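## Task

Six parcels with mail stop codes printed on their tops are stacked on the cart's upper shelf. Move the one labelled F67 into the desk's letter tray so that no part of it sticks out past the tray's edge. Every other parcel must finish on the cart's upper shelf, inside its rim. Afterwards release everything and move the robot away. The robot tipping over or ending up tilted means failure. Anything that stays in place only because the robot is holding it does not count.

## Robot and tools

ROBOT. A two-wheeled base that can drive straight and turn on the spot but cannot move sideways. It carries a lifting column with a tilting head and two 6-joint arms, left and right, each with a two-finger gripper. Shoulder height is S = 0.90 m + column_m. Folded, as at the start, the robot is 0.73 m long and 0.62 m wide, and its front is 0.40 m ahead of the column. Loose objects may sometimes get a brief push from outside.

FRAMES. In the base frame the origin is on the floor under the column, between the drive wheels. x points forward, y left, z up, in metres. left_hand and right_hand are reported in this frame. Each is the point where the fingers meet; the fingertips reach 8 mm past it. quat_wxyz maps (0,0,1) onto the finger direction, and the hand's y axis runs along the opening. Odometry is measured in the base frame as it stood when the scene began. Its heading is positive to the left, -3.142 to 3.142, and it counts wheel slip as travel.

execute_actions. "actions" is a list holding one action, or none (an empty list just reports state and images). An action may contain:
- "base", with exactly one key. translate_m is a straight drive relative to where the base now is, in metres, forward positive, -3 to 3. rotate_rad is a turn on the spot in radians, left (counter-clockwise seen from above) positive, -3.2 to 3.2. Both are offsets, counted from the position in the scene's latest state report.
- "joints": a single dictionary covering both arms, column and head. Each value is an absolute target, not an offset. Ranges: column_m 0 to 0.8 m; head_tilt_rad -0.61 to 1.308 (0 is about level, positive tilts down); left_/right_joint1_rad -2.879 to 2.879; joint2 0 to 3.141; joint3 0 to 3.019; joint4 -1.692 to 1.57; joint5 -1.57 to 1.57 (positive swings the hand to the robot's right); joint6 -2.094 to 2.094 (positive rolls clockwise seen from behind the hand); left_/right_gripper_m 0 (closed) to 0.093 m fingertip gap.
- "speeds": caps for this action only. translate_m 0.05 to 0.8 m/s and rotate_rad 0.1 to 1 rad/s; the maxima are the defaults. Speeds have no effect on arm joints.
A base move that would need more than 8.667 s is refused, and no action may run past 15 s. Unknown keys or out-of-range values cause the whole call to be refused. Joints you leave out may keep pushing toward older targets. "cameras" picks which images come back: cam_head_left, cam_head_right, cam_left_wrist, cam_right_wrist, nav_camera, or "all". Null or omitted means all, and [] means none. If a result reports a stop, the rest of that reply's motion calls are skipped.

Other tools: wait(seconds 0 to 10) lets time run with no new command. zoom_image(camera, region [x0,y0,x1,y1] in pixels, at most 504x504) magnifies that camera's latest image. read_manual only returns licence texts. finished_scene(scene 1 or 2) ends the scene for good and reports whether it succeeded.

ARM GEOMETRY. With joint1 at -1.57 (left) or 1.57 (right) and joints 5 and 6 at 0, the arm moves in a vertical plane pointing forward, 0.23 m to the side of the column. Let a = j2 - 0.35, b = 1.05 + j2 - j3, c = b - j4; c = 1.57 means fingers straight down. The hand is then about 0.12 + 0.39 sin a + 0.38 cos b + 0.25 cos c ahead and S + 0.39 cos a - 0.38 sin b - 0.25 sin c high. Example: j2, j3, j4 = 0.93, 0.78, 0.14 gives 0.60 m ahead and 0.25 m below S. Real hands usually sit up to 5 cm lower and nearer the column, up to 12 cm with a heavy or far-out load, so rely on the reported hand positions. Reach is about 1 m from the shoulder. Light loads (up to 0.3 kg) are safe out to 0.6 m ahead with fingers down; heavy or far-out loads sag. Targets within about 0.03 rad of the current reading (0.08 for joints 2 and 3) may not move the joint at all. For gentle contact, move about 0.05 rad per call.

GRIPPER. The fingers are 7 cm long; the body behind them is 10 cm wide and 7 cm thick. To grasp, command an opening smaller than the object; "off_target" is then expected. A reading that stays 0.002 m or more above the target means something is held.

RESULTS. base_status and joint_status give each motion's outcome: done, off_target (stopped short and may still be pushing), contact_stop (only the column and base report this; the old target is dropped), time_out, not_followed, limit_stop_at_motor_heat. "joint command not followed" plus a "cause:" line means a safety check blocked an arm's targets because it would come near the other arm, itself or the body. To clear it, move the joints involved back at least 0.05 rad, or move the other arm away. on_its_own lists what the call did not command; "held at" there is a held target, not a position. A blocked arm keeps pushing; sending its reported positions back as targets relieves it. If turned_by_wheels and turned_by_imu differ by more than about 4 % and at least 0.05 rad, the base hit something or slipped. base_tilt is in degrees. motor_effort covers only the two wheel motors, in percent, with the peak shown in brackets. wheel_motors_off = 1 means an overload has cut the wheels for 2 s. MOTOR HOT warns from 85 °C; an OVER-TEMPERATURE FAULT at 100 °C drops that arm.

COLUMN. When lowering, the column halts with contact_stop once a hand or its load touches something. After that it will not go down again until it has been raised 0.2 m. If a base move stalls (contact_stop), back off 0.05 m before trying again.

CAMERAS. The head cameras look forward, tilted down by about head_tilt_rad. The wrist cameras sit 0.10 m behind the fingertips and look along the fingers. With the fingers pointing down, the top of a wrist image lies farther ahead. nav_camera is low on the front of the base.

AVOID: dropping or throwing parcels, knocking stacks over, pushing hard into furniture, arm-on-arm contact (a hard press ends the run), tipping the robot, and holding loads long enough to overheat motors. Finish with both grippers open and the arms clear of the tray and the cart.

Each tool is called after "Emit:" as name([rows], argument=value, ...), one row to a line, values as JSON.

## Session

Emit:
execute_actions(actions=[])

Scene clock: 0.00 s.
base_odometry: x=+0.000 y=+0.000 heading=+0.000 (m, m, rad; odometry frame)
turned_by_wheels: +0.000 (rad since the last result)
turned_by_imu: +0.000 (rad since the last result)
base_tilt: forward=+0.3 right=+0.2 (deg)
base_status: not commanded
joint_positions: column_m=+0.551 head_tilt_rad=+0.858 left_joint1_rad=-1.575 left_joint2_rad=+0.884 left_joint3_rad=+0.384 left_joint4_rad=-0.960 left_joint5_rad=-0.010 left_joint6_rad=+0.015 left_gripper_m=+0.094 right_joint1_rad=+1.568 right_joint2_rad=+0.923 right_joint3_rad=+0.377 right_joint4_rad=-0.897 right_joint5_rad=-0.057 right_joint6_rad=+0.061 right_gripper_m=+0.094
joint_status: not commanded
wheel_motors_off: 0
motor_effort: left_wheel=+5 right_wheel=+2 (%)
left_hand: x=+0.1320 y=+0.2256 z=+1.2563 quat_wxyz=(+0.451, -0.011, -0.892, +0.000) (m; base frame)
right_hand: x=+0.1302 y=-0.2161 z=+1.2451 quat_wxyz=(+0.444, -0.041, -0.895, -0.012) (m; base frame)
pictures: cam_head_left, cam_head_right, cam_left_wrist, cam_right_wrist, nav_camera
Images, in order (width x height): cam_head_left 896x504, cam_head_right 896x504, cam_left_wrist 616x616, cam_right_wrist 616x616, nav_camera 896x504.

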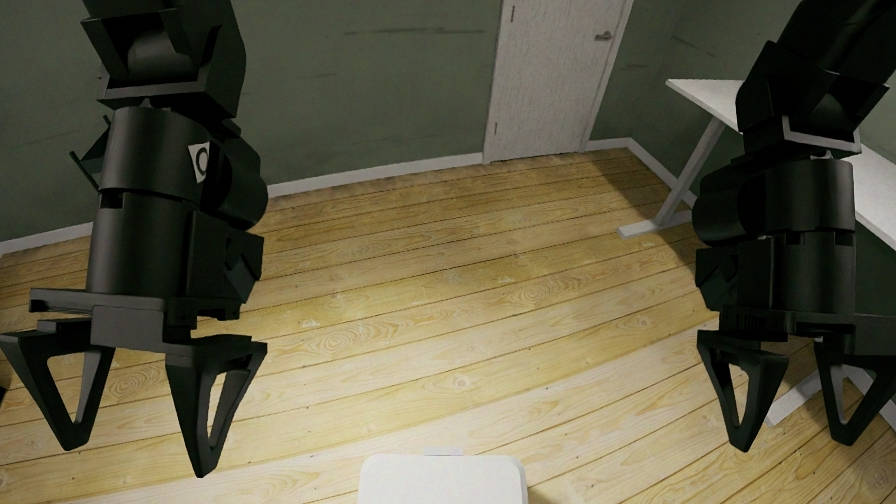

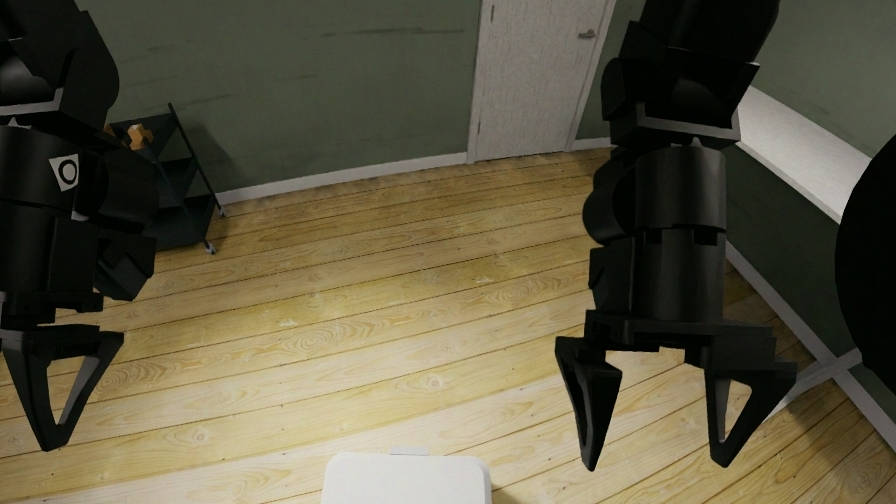

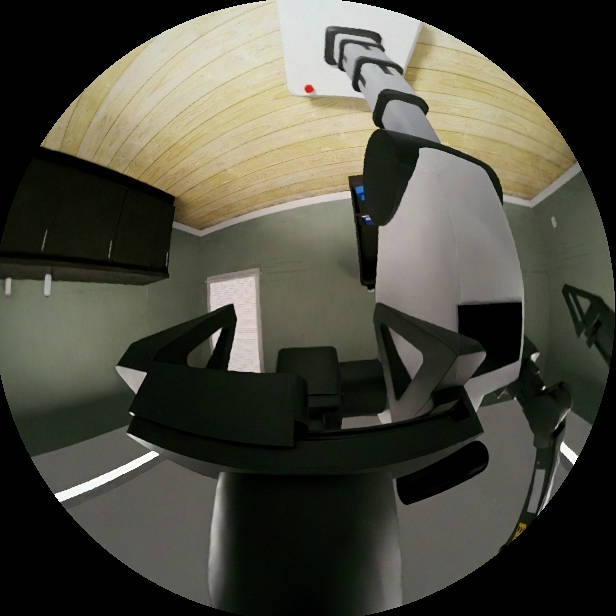

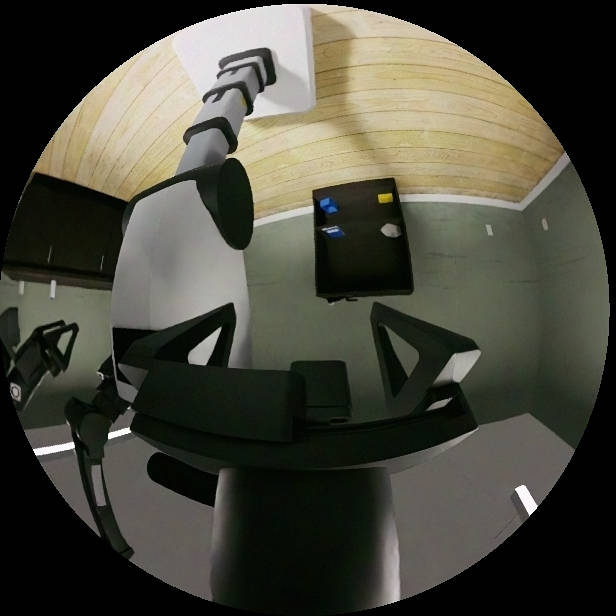

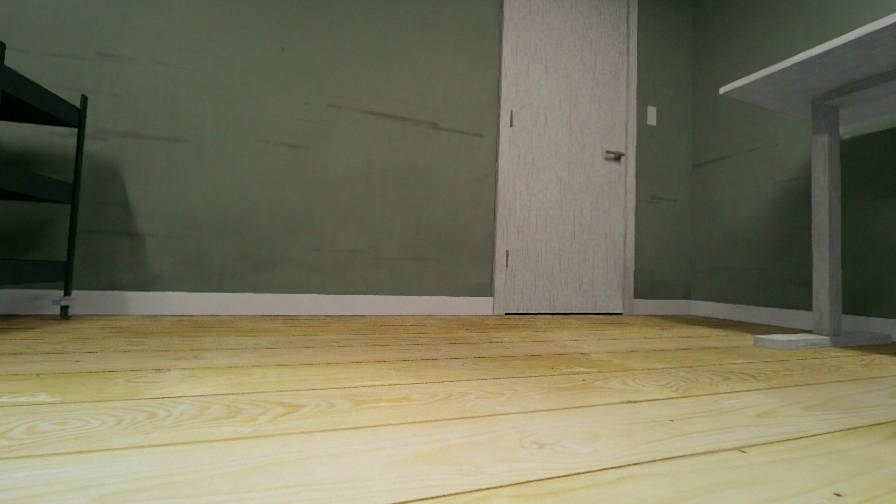

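Emit:
execute_actions([
  {"base":{"rotate_rad":0.85},"joints":{"head_tilt_rad":0.6}},
], cameras=["cam_head_left","nav_camera"])

Scene clock: 3.47 s.
base_odometry: x=+0.000 y=+0.000 heading=+0.849 (m, m, rad; odometry frame)
turned_by_wheels: +0.849 (rad since the last result)
turned_by_imu: +0.839 (rad since the last result)
base_tilt: forward=+0.4 right=+0.2 (deg)
base_status: done
joint_positions: column_m=+0.551 head_tilt_rad=+0.617 left_joint1_rad=-1.575 left_joint2_rad=+0.884 left_joint3_rad=+0.384 left_joint4_rad=-0.960 left_joint5_rad=-0.010 left_joint6_rad=+0.015 left_gripper_m=+0.094 right_joint1_rad=+1.568 right_joint2_rad=+0.923 right_joint3_rad=+0.377 right_joint4_rad=-0.897 right_joint5_rad=-0.057 right_joint6_rad=+0.061 right_gripper_m=+0.094
joint_status: all done
wheel_motors_off: 0
motor_effort: left_wheel=-1(37) right_wheel=+2(41) (%)
left_hand: x=+0.1320 y=+0.2256 z=+1.2563 quat_wxyz=(+0.451, -0.011, -0.892, +0.000) (m; base frame)
right_hand: x=+0.1302 y=-0.2161 z=+1.2451 quat_wxyz=(+0.444, -0.041, -0.895, -0.012) (m; base frame)
pictures: cam_head_left, nav_camera
camera_calibration (this result's frames):
cam_head_left: T_world_to_cam=[[-0.00184866, -0.998676, 0.0514129, -0.0285297], [-0.563557, -0.0414307, -0.825038, 1.29212], [0.826075, -0.0304993, -0.562734, 0.745073], [0, 0, 0, 1]] pos_world=[0.112642, 0.0477656, 1.48679]
Images, in order (width x height): cam_head_left 896x504, nav_camera 896x504.

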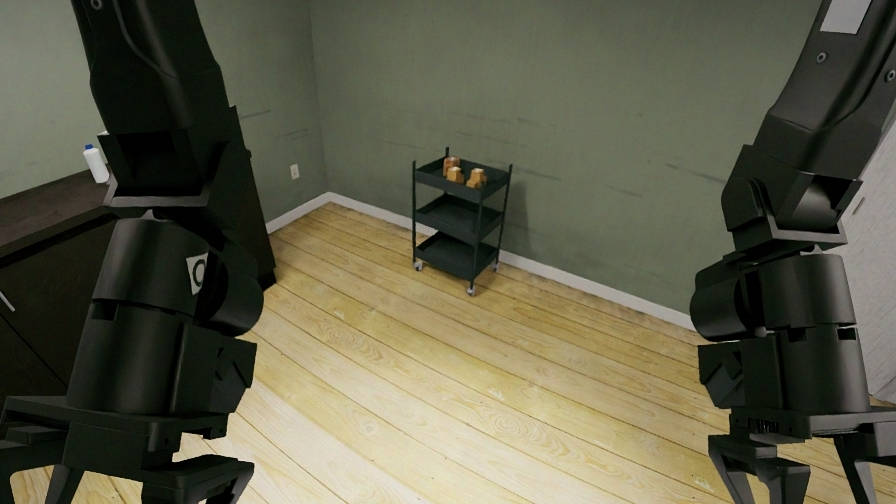

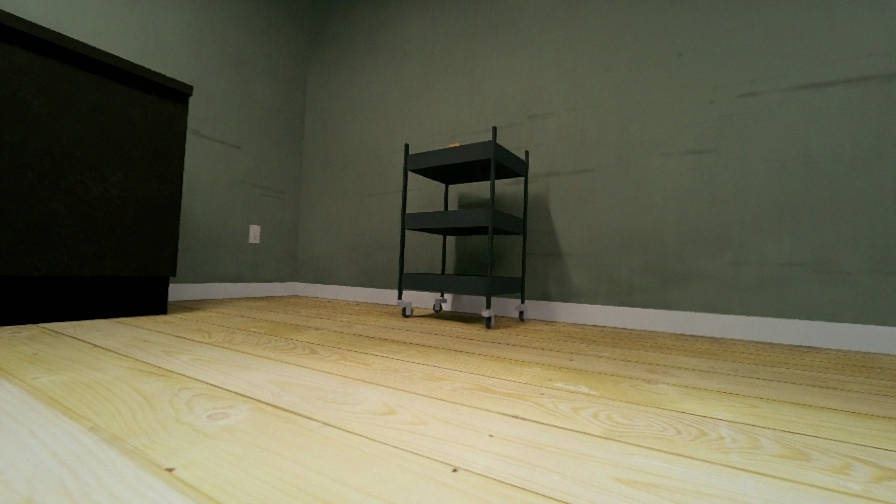

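Emit:
execute_actions([
  {"base":{"rotate_rad":0.288}},
], cameras=[])

Emit:
execute_actions([
  {"base":{"translate_m":1.455}},
], cameras=[])

Emit:
execute_actions([
  {"base":{"rotate_rad":-0.93},"joints":{"head_tilt_rad":0.85}},
], cameras=["cam_head_left","cam_head_right","nav_camera"])

Scene clock: 10.67 s.
base_odometry: x=+0.000 y=+0.000 heading=+1.137 (m, m, rad; odometry frame)
turned_by_wheels: +0.288 (rad since the last result)
turned_by_imu: +0.285 (rad since the last result)
base_tilt: forward=+0.4 right=+0.2 (deg)
base_status: done
joint_positions: column_m=+0.551 head_tilt_rad=+0.617 left_joint1_rad=-1.575 left_joint2_rad=+0.884 left_joint3_rad=+0.384 left_joint4_rad=-0.960 left_joint5_rad=-0.010 left_joint6_rad=+0.015 left_gripper_m=+0.094 right_joint1_rad=+1.568 right_joint2_rad=+0.923 right_joint3_rad=+0.377 right_joint4_rad=-0.897 right_joint5_rad=-0.057 right_joint6_rad=+0.061 right_gripper_m=+0.094
joint_status: not commanded
wheel_motors_off: 0
motor_effort: left_wheel=-1(25) right_wheel=+1(29) (%)
left_hand: x=+0.1320 y=+0.2256 z=+1.2563 quat_wxyz=(+0.451, -0.011, -0.892, +0.000) (m; base frame)
right_hand: x=+0.1302 y=-0.2161 z=+1.2451 quat_wxyz=(+0.444, -0.041, -0.895, -0.012) (m; base frame)
pictures: none
No camera images: the call's "cameras" was empty. Leave "cameras" out to get every camera's image.

Scene clock: 14.73 s.
base_odometry: x=+0.611 y=+1.320 heading=+1.138 (m, m, rad; odometry frame)
turned_by_wheels: +0.001 (rad since the last result)
turned_by_imu: -0.002 (rad since the last result)
base_tilt: forward=+0.3 right=+0.2 (deg)
base_status: done
joint_positions: column_m=+0.551 head_tilt_rad=+0.617 left_joint1_rad=-1.575 left_joint2_rad=+0.884 left_joint3_rad=+0.383 left_joint4_rad=-0.960 left_joint5_rad=-0.010 left_joint6_rad=+0.015 left_gripper_m=+0.094 right_joint1_rad=+1.568 right_joint2_rad=+0.923 right_joint3_rad=+0.376 right_joint4_rad=-0.897 right_joint5_rad=-0.057 right_joint6_rad=+0.061 right_gripper_m=+0.094
joint_status: not commanded
wheel_motors_off: 0
motor_effort: left_wheel=+2(44) right_wheel=+0(55) (%)
left_hand: x=+0.1314 y=+0.2256 z=+1.2565 quat_wxyz=(+0.452, -0.011, -0.892, +0.000) (m; base frame)
right_hand: x=+0.1293 y=-0.2161 z=+1.2454 quat_wxyz=(+0.445, -0.041, -0.895, -0.012) (m; base frame)
pictures: none
No camera images: the call's "cameras" was empty. Leave "cameras" out to get every camera's image.

Scene clock: 16.97 s.
base_odometry: x=+0.611 y=+1.321 heading=+0.208 (m, m, rad; odometry frame)
turned_by_wheels: -0.929 (rad since the last result)
turned_by_imu: -0.918 (rad since the last result)
base_tilt: forward=+0.3 right=+0.1 (deg)
base_status: done
joint_positions: column_m=+0.551 head_tilt_rad=+0.851 left_joint1_rad=-1.575 left_joint2_rad=+0.884 left_joint3_rad=+0.383 left_joint4_rad=-0.960 left_joint5_rad=-0.010 left_joint6_rad=+0.015 left_gripper_m=+0.094 right_joint1_rad=+1.568 right_joint2_rad=+0.923 right_joint3_rad=+0.376 right_joint4_rad=-0.897 right_joint5_rad=-0.057 right_joint6_rad=+0.061 right_gripper_m=+0.094
joint_status: all done
wheel_motors_off: 0
motor_effort: left_wheel=+1(32) right_wheel=-3(52) (%)
left_hand: x=+0.1314 y=+0.2256 z=+1.2565 quat_wxyz=(+0.452, -0.011, -0.892, +0.000) (m; base frame)
right_hand: x=+0.1293 y=-0.2161 z=+1.2454 quat_wxyz=(+0.445, -0.041, -0.895, -0.012) (m; base frame)
pictures: cam_head_left, cam_head_right, nav_camera
camera_calibration (this result's frames):
cam_head_left: T_world_to_cam=[[0.0101024, -0.998676, 0.0504445, -0.0276388], [-0.739227, -0.0414307, -0.672181, 1.06596], [0.673381, -0.0304993, -0.738666, 1.02312], [0, 0, 0, 1]] pos_world=[0.0993145, 0.0477656, 1.47365]
cam_head_right: T_world_to_cam=[[0.00174907, -0.999166, 0.0407835, -0.127181], [-0.729637, -0.0291643, -0.683213, 1.08147], [0.683832, -0.0285622, -0.72908, 1.00603], [0, 0, 0, 1]] pos_world=[0.101346, -0.0667998, 1.47754]
Images, in order (width x height): cam_head_left 896x504, cam_head_right 896x504, nav_camera 896x504.

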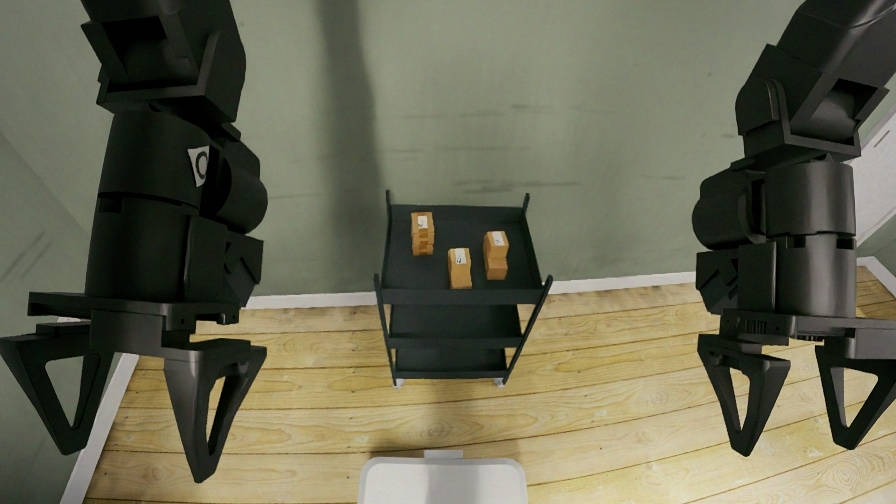

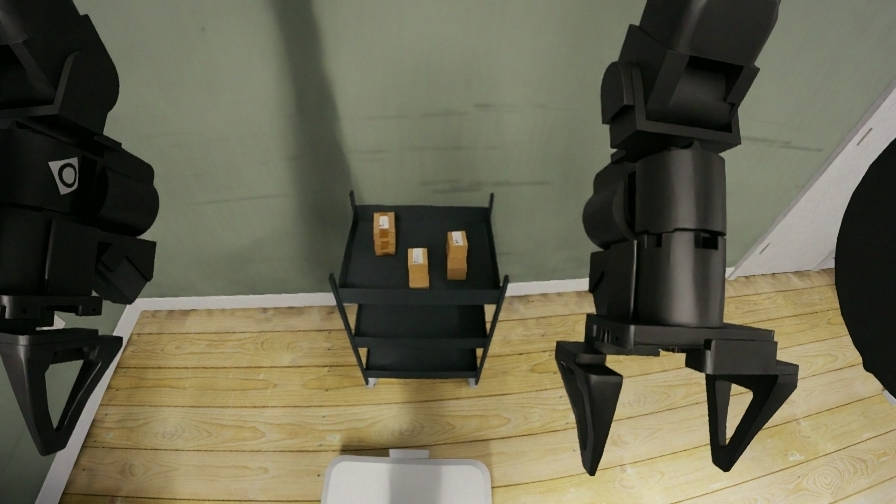

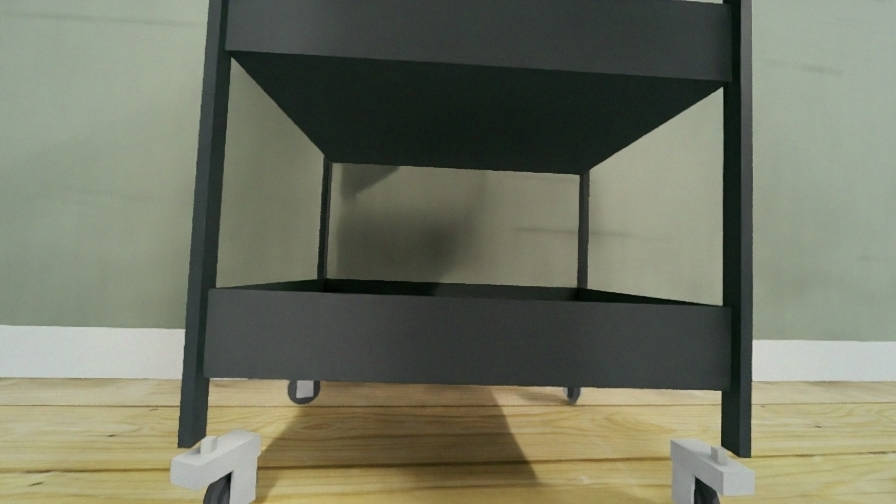

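Emit:
zoom_image(camera="cam_head_left", region=[370, 190, 560, 310])

Region (370, 190, 560, 310) of cam_head_left's 896x504 image, scaled by 2.653, with more detail than that image has; it fills the top 318 rows of this view, and the rest is white.

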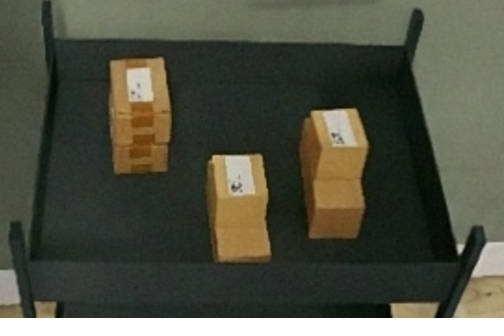

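Emit:
execute_actions([
  {"base":{"translate_m":0.15},"joints":{"column_m":0.3,"head_tilt_rad":0.75}},
], cameras=["cam_head_left","cam_head_right"])

Emit:
zoom_image(camera="cam_head_left", region=[360, 170, 560, 320])

Scene clock: 25.10 s.
base_odometry: x=+0.758 y=+1.351 heading=+0.207 (m, m, rad; odometry frame)
turned_by_wheels: -0.001 (rad since the last result)
turned_by_imu: -0.002 (rad since the last result)
base_tilt: forward=+0.4 right=+0.1 (deg)
base_status: done
joint_positions: column_m=+0.300 head_tilt_rad=+0.765 left_joint1_rad=-1.575 left_joint2_rad=+0.884 left_joint3_rad=+0.384 left_joint4_rad=-0.960 left_joint5_rad=-0.010 left_joint6_rad=+0.015 left_gripper_m=+0.094 right_joint1_rad=+1.568 right_joint2_rad=+0.923 right_joint3_rad=+0.378 right_joint4_rad=-0.897 right_joint5_rad=-0.057 right_joint6_rad=+0.061 right_gripper_m=+0.094
joint_status: all done
wheel_motors_off: 0
motor_effort: left_wheel=-1(46) right_wheel=+2(54) (%)
left_hand: x=+0.1322 y=+0.2256 z=+1.0052 quat_wxyz=(+0.451, -0.011, -0.892, +0.000) (m; base frame)
right_hand: x=+0.1304 y=-0.2161 z=+0.9941 quat_wxyz=(+0.444, -0.041, -0.895, -0.012) (m; base frame)
pictures: cam_head_left, cam_head_right
camera_calibration (this result's frames):
cam_head_left: T_world_to_cam=[[0.00574779, -0.998676, 0.0511241, -0.0156343], [-0.678983, -0.0414307, -0.732984, 0.972435], [0.734132, -0.0304993, -0.678322, 0.757084], [0, 0, 0, 1]] pos_world=[0.104557, 0.0477656, 1.22713]
cam_head_right: T_world_to_cam=[[-0.00174797, -0.999166, 0.0407836, -0.11677], [-0.668484, -0.0291643, -0.743154, 0.984026], [0.743724, -0.0285622, -0.667876, 0.741341], [0, 0, 0, 1]] pos_world=[0.106248, -0.0667998, 1.23117]
Images, in order (width x height): cam_head_left 896x504, cam_head_right 896x504.

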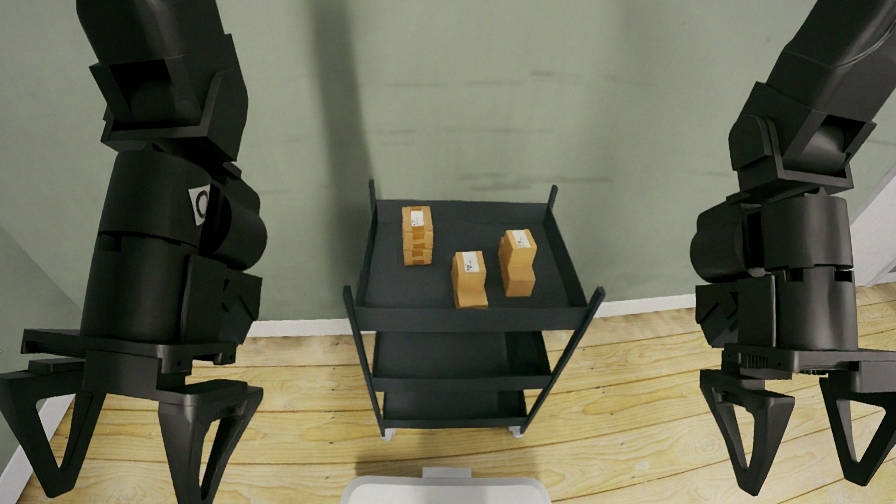

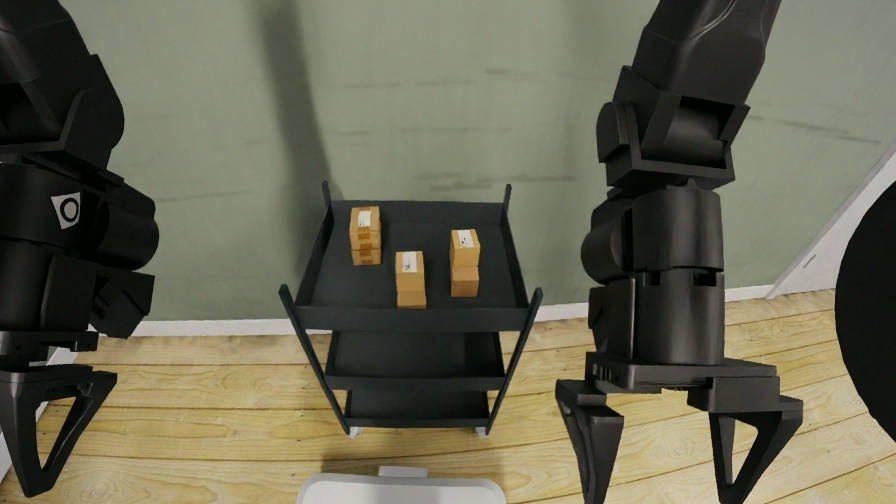

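Region (360, 170, 560, 320) of cam_head_left's 896x504 image, scaled by 2.520, with more detail than that image has; it fills the top 378 rows of this view, and the rest is white.

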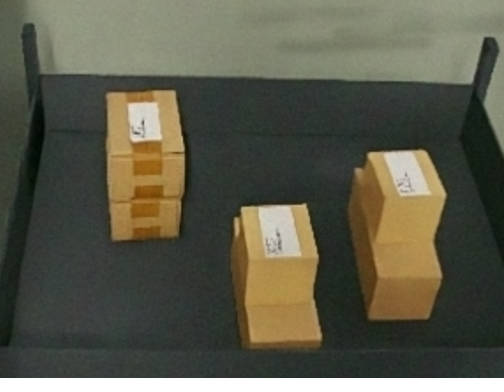

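Emit:
execute_actions([
  {"base":{"rotate_rad":-0.19},"joints":{"column_m":0.33,"left_joint1_rad":-1.57,"left_joint2_rad":1.27,"left_joint3_rad":1.49,"left_joint4_rad":-0.74,"left_joint5_rad":0,"left_joint6_rad":-0.19}},
], cameras=["cam_head_right","cam_left_wrist"])

Scene clock: 34.77 s.
base_odometry: x=+0.758 y=+1.352 heading=+0.018 (m, m, rad; odometry frame)
turned_by_wheels: -0.189 (rad since the last result)
turned_by_imu: -0.184 (rad since the last result)
base_tilt: forward=+0.3 right=+0.2 (deg)
base_status: done
joint_positions: column_m=+0.330 head_tilt_rad=+0.765 left_joint1_rad=-1.574 left_joint2_rad=+1.268 left_joint3_rad=+1.465 left_joint4_rad=-0.740 left_joint5_rad=-0.004 left_joint6_rad=-0.176 left_gripper_m=+0.094 right_joint1_rad=+1.568 right_joint2_rad=+0.923 right_joint3_rad=+0.378 right_joint4_rad=-0.897 right_joint5_rad=-0.057 right_joint6_rad=+0.061 right_gripper_m=+0.094
joint_status: all done
wheel_motors_off: 0
motor_effort: left_wheel=+0(38) right_wheel=-2(47) (%)
left_hand: x=+0.6776 y=+0.2233 z=+0.9319 quat_wxyz=(+0.010, +0.087, -0.996, -0.001) (m; base frame)
right_hand: x=+0.1304 y=-0.2161 z=+1.0240 quat_wxyz=(+0.444, -0.041, -0.895, -0.012) (m; base frame)
pictures: cam_head_right, cam_left_wrist
camera_calibration (this result's frames):
cam_head_right: T_world_to_cam=[[-0.00174797, -0.999166, 0.0407836, -0.11799], [-0.668484, -0.0291643, -0.743154, 1.00625], [0.743724, -0.0285622, -0.667876, 0.761315], [0, 0, 0, 1]] pos_world=[0.106248, -0.0667998, 1.26108]
cam_left_wrist: T_world_to_cam=[[0.156042, -0.987477, -0.0232231, 0.139725], [-0.793161, -0.139279, 0.592872, 0.0308093], [-0.588682, -0.0740931, -0.804962, 1.28763], [0, 0, 0, 1]] pos_world=[0.760641, 0.237671, 1.02148]
Images, in order (width x height): cam_head_right 896x504, cam_left_wrist 616x616.

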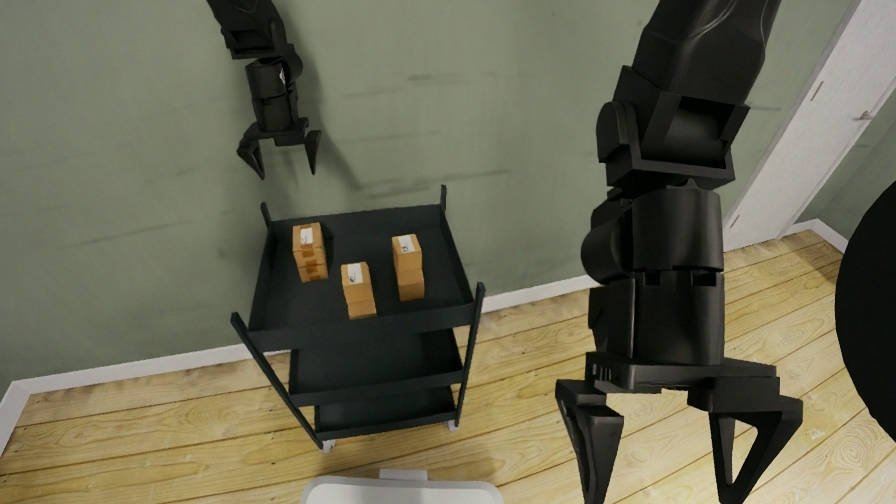

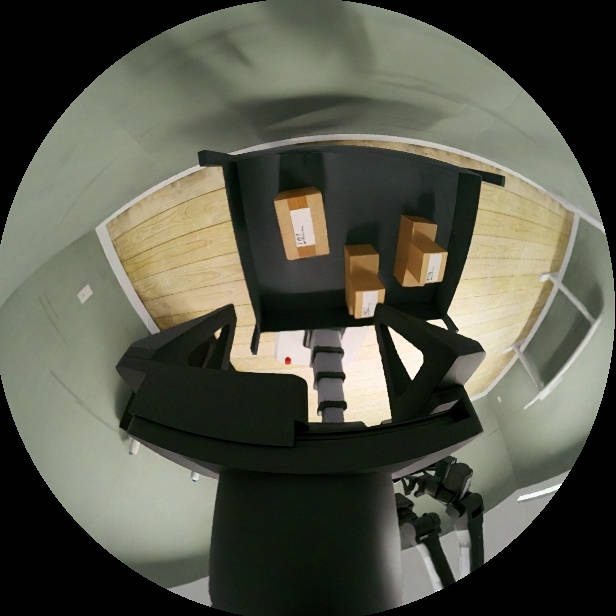

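Emit:
zoom_image(camera="cam_left_wrist", region=[260, 180, 460, 330])

Region (260, 180, 460, 330) of cam_left_wrist's 616x616 image, scaled by 2.520, with more detail than that image has; it fills the top 378 rows of this view, and the rest is white.

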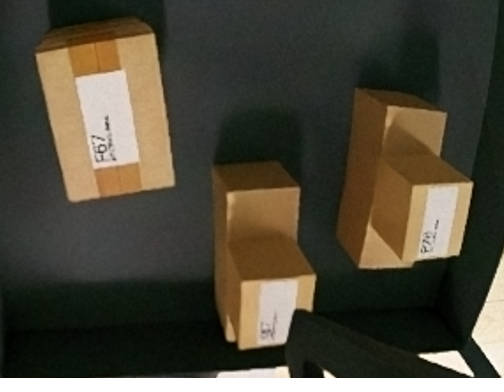

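Emit:
execute_actions([
  {"base":{"translate_m":0.03},"joints":{"column_m":0.21,"left_joint6_rad":-0.33}},
], cameras=["cam_head_right","cam_left_wrist"])

Scene clock: 40.43 s.
base_odometry: x=+0.788 y=+1.352 heading=+0.017 (m, m, rad; odometry frame)
turned_by_wheels: -0.001 (rad since the last result)
turned_by_imu: -0.001 (rad since the last result)
base_tilt: forward=+0.3 right=+0.2 (deg)
base_status: done
joint_positions: column_m=+0.210 head_tilt_rad=+0.765 left_joint1_rad=-1.574 left_joint2_rad=+1.268 left_joint3_rad=+1.465 left_joint4_rad=-0.740 left_joint5_rad=-0.004 left_joint6_rad=-0.315 left_gripper_m=+0.094 right_joint1_rad=+1.568 right_joint2_rad=+0.922 right_joint3_rad=+0.379 right_joint4_rad=-0.897 right_joint5_rad=-0.057 right_joint6_rad=+0.061 right_gripper_m=+0.094
joint_status: all done
wheel_motors_off: 0
motor_effort: left_wheel=+1(37) right_wheel=+2(51) (%)
left_hand: x=+0.6778 y=+0.2233 z=+0.8121 quat_wxyz=(+0.009, +0.156, -0.988, -0.002) (m; base frame)
right_hand: x=+0.1308 y=-0.2161 z=+0.9039 quat_wxyz=(+0.443, -0.041, -0.895, -0.012) (m; base frame)
pictures: cam_head_right, cam_left_wrist
camera_calibration (this result's frames):
cam_head_right: T_world_to_cam=[[-0.00175937, -0.999166, 0.0407831, -0.113098], [-0.668276, -0.0291643, -0.743341, 0.917356], [0.743911, -0.0285622, -0.667668, 0.680975], [0, 0, 0, 1]] pos_world=[0.106264, -0.0667998, 1.14119]
cam_left_wrist: T_world_to_cam=[[0.291566, -0.956205, -0.0257222, 0.040098], [-0.766328, -0.249593, 0.591984, 0.109164], [-0.572478, -0.152891, -0.805539, 1.19839], [0, 0, 0, 1]] pos_world=[0.758016, 0.248811, 0.901757]
Images, in order (width x height): cam_head_right 896x504, cam_left_wrist 616x616.

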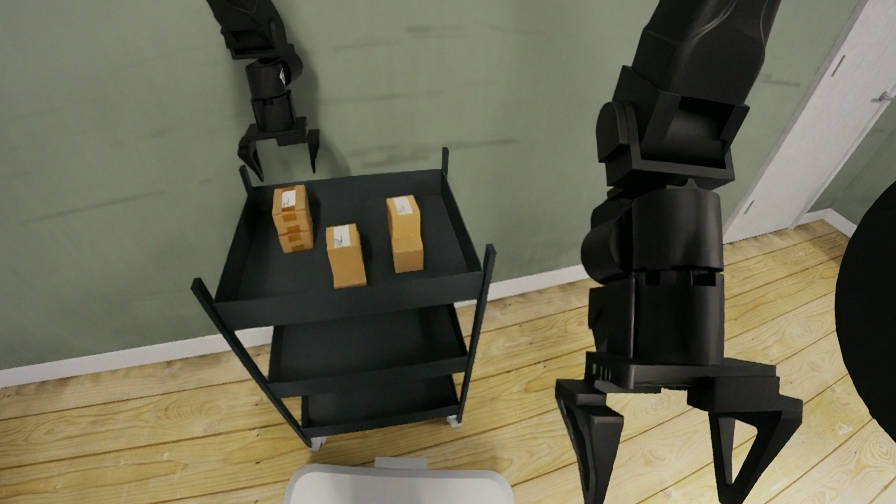

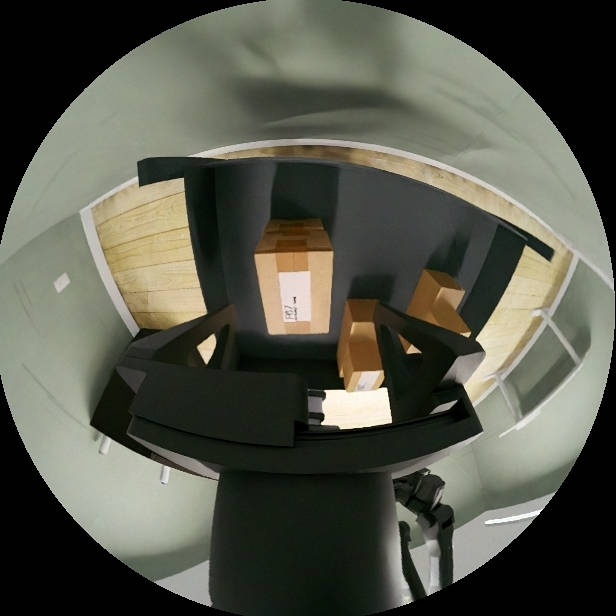

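Emit:
execute_actions([
  {"base":{"rotate_rad":0.012},"joints":{"column_m":0.135}},
], cameras=["cam_head_right","cam_left_wrist"])

Emit:
zoom_image(camera="cam_head_right", region=[200, 100, 400, 260])

Scene clock: 43.67 s.
base_odometry: x=+0.788 y=+1.352 heading=+0.028 (m, m, rad; odometry frame)
turned_by_wheels: +0.011 (rad since the last result)
turned_by_imu: +0.011 (rad since the last result)
base_tilt: forward=+0.4 right=+0.2 (deg)
base_status: done
joint_positions: column_m=+0.135 head_tilt_rad=+0.765 left_joint1_rad=-1.569 left_joint2_rad=+1.268 left_joint3_rad=+1.465 left_joint4_rad=-0.740 left_joint5_rad=-0.003 left_joint6_rad=-0.315 left_gripper_m=+0.094 right_joint1_rad=+1.568 right_joint2_rad=+0.922 right_joint3_rad=+0.379 right_joint4_rad=-0.897 right_joint5_rad=-0.057 right_joint6_rad=+0.061 right_gripper_m=+0.094
joint_status: all done
wheel_motors_off: 0
motor_effort: left_wheel=+0(24) right_wheel=+2(49) (%)
left_hand: x=+0.6778 y=+0.2259 z=+0.7370 quat_wxyz=(+0.009, +0.157, -0.988, -0.004) (m; base frame)
right_hand: x=+0.1308 y=-0.2161 z=+0.8289 quat_wxyz=(+0.443, -0.041, -0.895, -0.012) (m; base frame)
pictures: cam_head_right, cam_left_wrist
camera_calibration (this result's frames):
cam_head_right: T_world_to_cam=[[-0.00175937, -0.999166, 0.0407831, -0.110039], [-0.668276, -0.0291643, -0.743341, 0.861594], [0.743911, -0.0285622, -0.667668, 0.630889], [0, 0, 0, 1]] pos_world=[0.106264, -0.0667998, 1.06617]
cam_left_wrist: T_world_to_cam=[[0.29395, -0.955378, -0.0290982, 0.0413783], [-0.7657, -0.253593, 0.591096, 0.155367], [-0.572099, -0.151472, -0.806076, 1.13818], [0, 0, 0, 1]] pos_world=[0.757954, 0.251335, 0.826829]
Images, in order (width x height): cam_head_right 896x504, cam_left_wrist 616x616.

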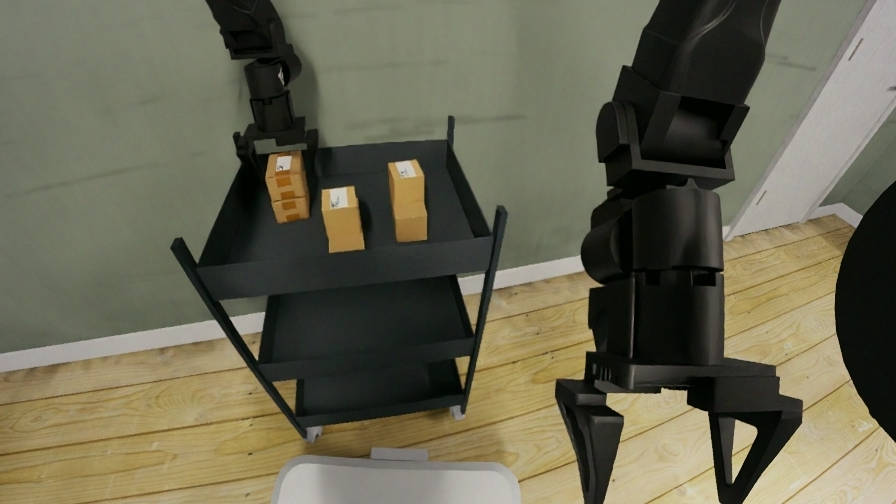

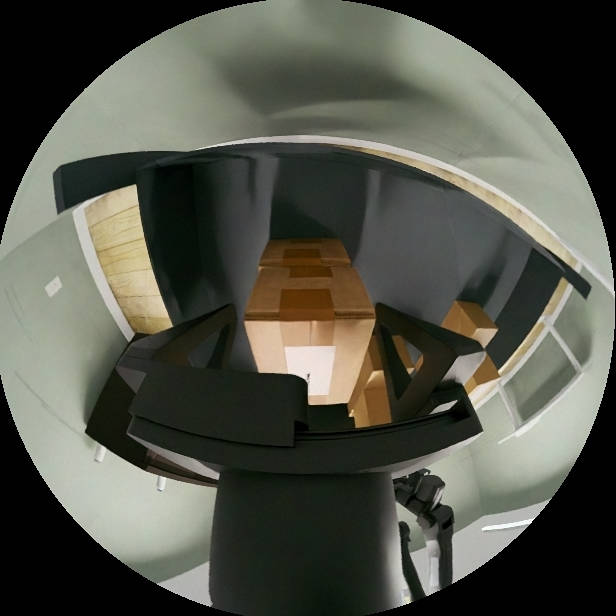

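Region (200, 100, 400, 260) of cam_head_right's 896x504 image, scaled by 2.520, with more detail than that image has; it fills the top 403 rows of this view, and the rest is white.

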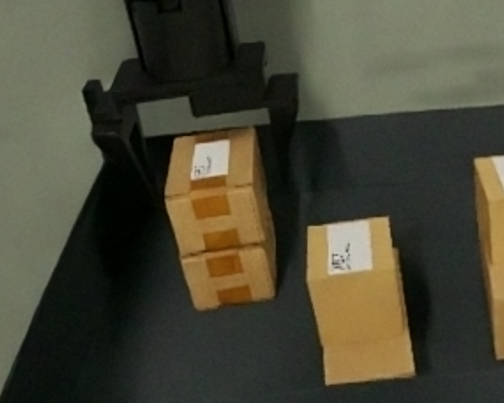

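Emit:
execute_actions([
  {"base":{"rotate_rad":-0.015}},
], cameras=[])

Emit:
execute_actions([
  {"base":{"translate_m":-0.028},"speeds":{"translate_m":0.1}},
], cameras=["cam_head_right","cam_left_wrist"])

Emit:
zoom_image(camera="cam_head_right", region=[200, 100, 400, 260])

Scene clock: 47.17 s.
base_odometry: x=+0.788 y=+1.352 heading=+0.015 (m, m, rad; odometry frame)
turned_by_wheels: -0.013 (rad since the last result)
turned_by_imu: -0.014 (rad since the last result)
base_tilt: forward=+0.4 right=+0.2 (deg)
base_status: done
joint_positions: column_m=+0.135 head_tilt_rad=+0.765 left_joint1_rad=-1.572 left_joint2_rad=+1.268 left_joint3_rad=+1.465 left_joint4_rad=-0.740 left_joint5_rad=-0.003 left_joint6_rad=-0.315 left_gripper_m=+0.094 right_joint1_rad=+1.568 right_joint2_rad=+0.922 right_joint3_rad=+0.379 right_joint4_rad=-0.897 right_joint5_rad=-0.057 right_joint6_rad=+0.061 right_gripper_m=+0.094
joint_status: not commanded
wheel_motors_off: 0
motor_effort: left_wheel=+0(31) right_wheel=+0(58) (%)
left_hand: x=+0.6778 y=+0.2244 z=+0.7370 quat_wxyz=(+0.009, +0.157, -0.988, -0.002) (m; base frame)
right_hand: x=+0.1308 y=-0.2161 z=+0.8289 quat_wxyz=(+0.443, -0.041, -0.895, -0.012) (m; base frame)
pictures: none
No camera images: the call's "cameras" was empty. Leave "cameras" out to get every camera's image.

Scene clock: 48.27 s.
base_odometry: x=+0.760 y=+1.352 heading=+0.016 (m, m, rad; odometry frame)
turned_by_wheels: +0.001 (rad since the last result)
turned_by_imu: +0.001 (rad since the last result)
base_tilt: forward=+0.3 right=+0.1 (deg)
base_status: done
joint_positions: column_m=+0.135 head_tilt_rad=+0.765 left_joint1_rad=-1.572 left_joint2_rad=+1.268 left_joint3_rad=+1.465 left_joint4_rad=-0.740 left_joint5_rad=-0.003 left_joint6_rad=-0.315 left_gripper_m=+0.094 right_joint1_rad=+1.568 right_joint2_rad=+0.922 right_joint3_rad=+0.377 right_joint4_rad=-0.897 right_joint5_rad=-0.057 right_joint6_rad=+0.061 right_gripper_m=+0.094
joint_status: not commanded
wheel_motors_off: 0
motor_effort: left_wheel=+0(18) right_wheel=-1(70) (%)
left_hand: x=+0.6780 y=+0.2244 z=+0.7371 quat_wxyz=(+0.009, +0.157, -0.988, -0.002) (m; base frame)
right_hand: x=+0.1298 y=-0.2161 z=+0.8293 quat_wxyz=(+0.444, -0.041, -0.895, -0.012) (m; base frame)
pictures: cam_head_right, cam_left_wrist
camera_calibration (this result's frames):
cam_head_right: T_world_to_cam=[[-0.00175937, -0.999166, 0.0407831, -0.110039], [-0.668276, -0.0291643, -0.743341, 0.861594], [0.743911, -0.0285622, -0.667668, 0.630889], [0, 0, 0, 1]] pos_world=[0.106264, -0.0667998, 1.06617]
cam_left_wrist: T_world_to_cam=[[0.292685, -0.955834, -0.0267764, 0.0391443], [-0.766262, -0.251203, 0.591387, 0.154719], [-0.571994, -0.152572, -0.805943, 1.13823], [0, 0, 0, 1]] pos_world=[0.758157, 0.249943, 0.826895]
Images, in order (width x height): cam_head_right 896x504, cam_left_wrist 616x616.

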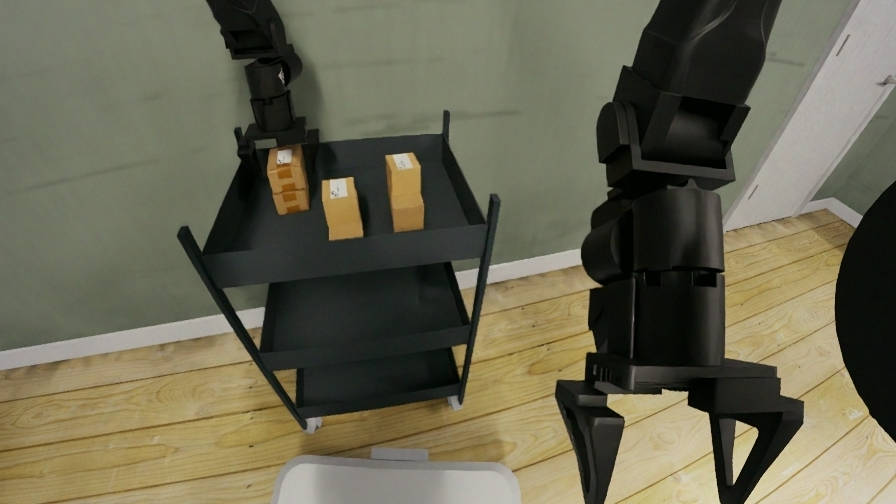

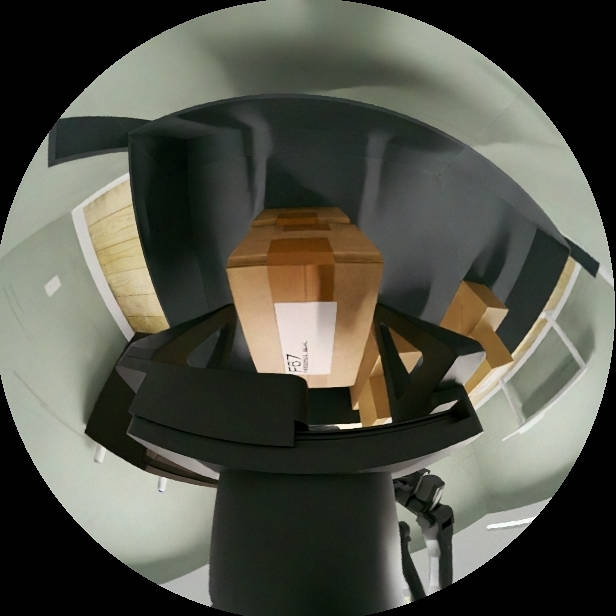

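Region (200, 100, 400, 260) of cam_head_right's 896x504 image, scaled by 2.520, with more detail than that image has; it fills the top 403 rows of this view, and the rest is white.

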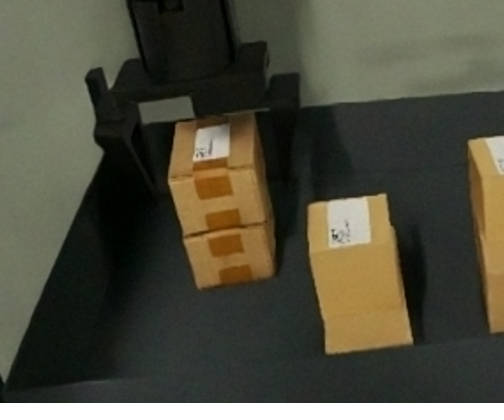

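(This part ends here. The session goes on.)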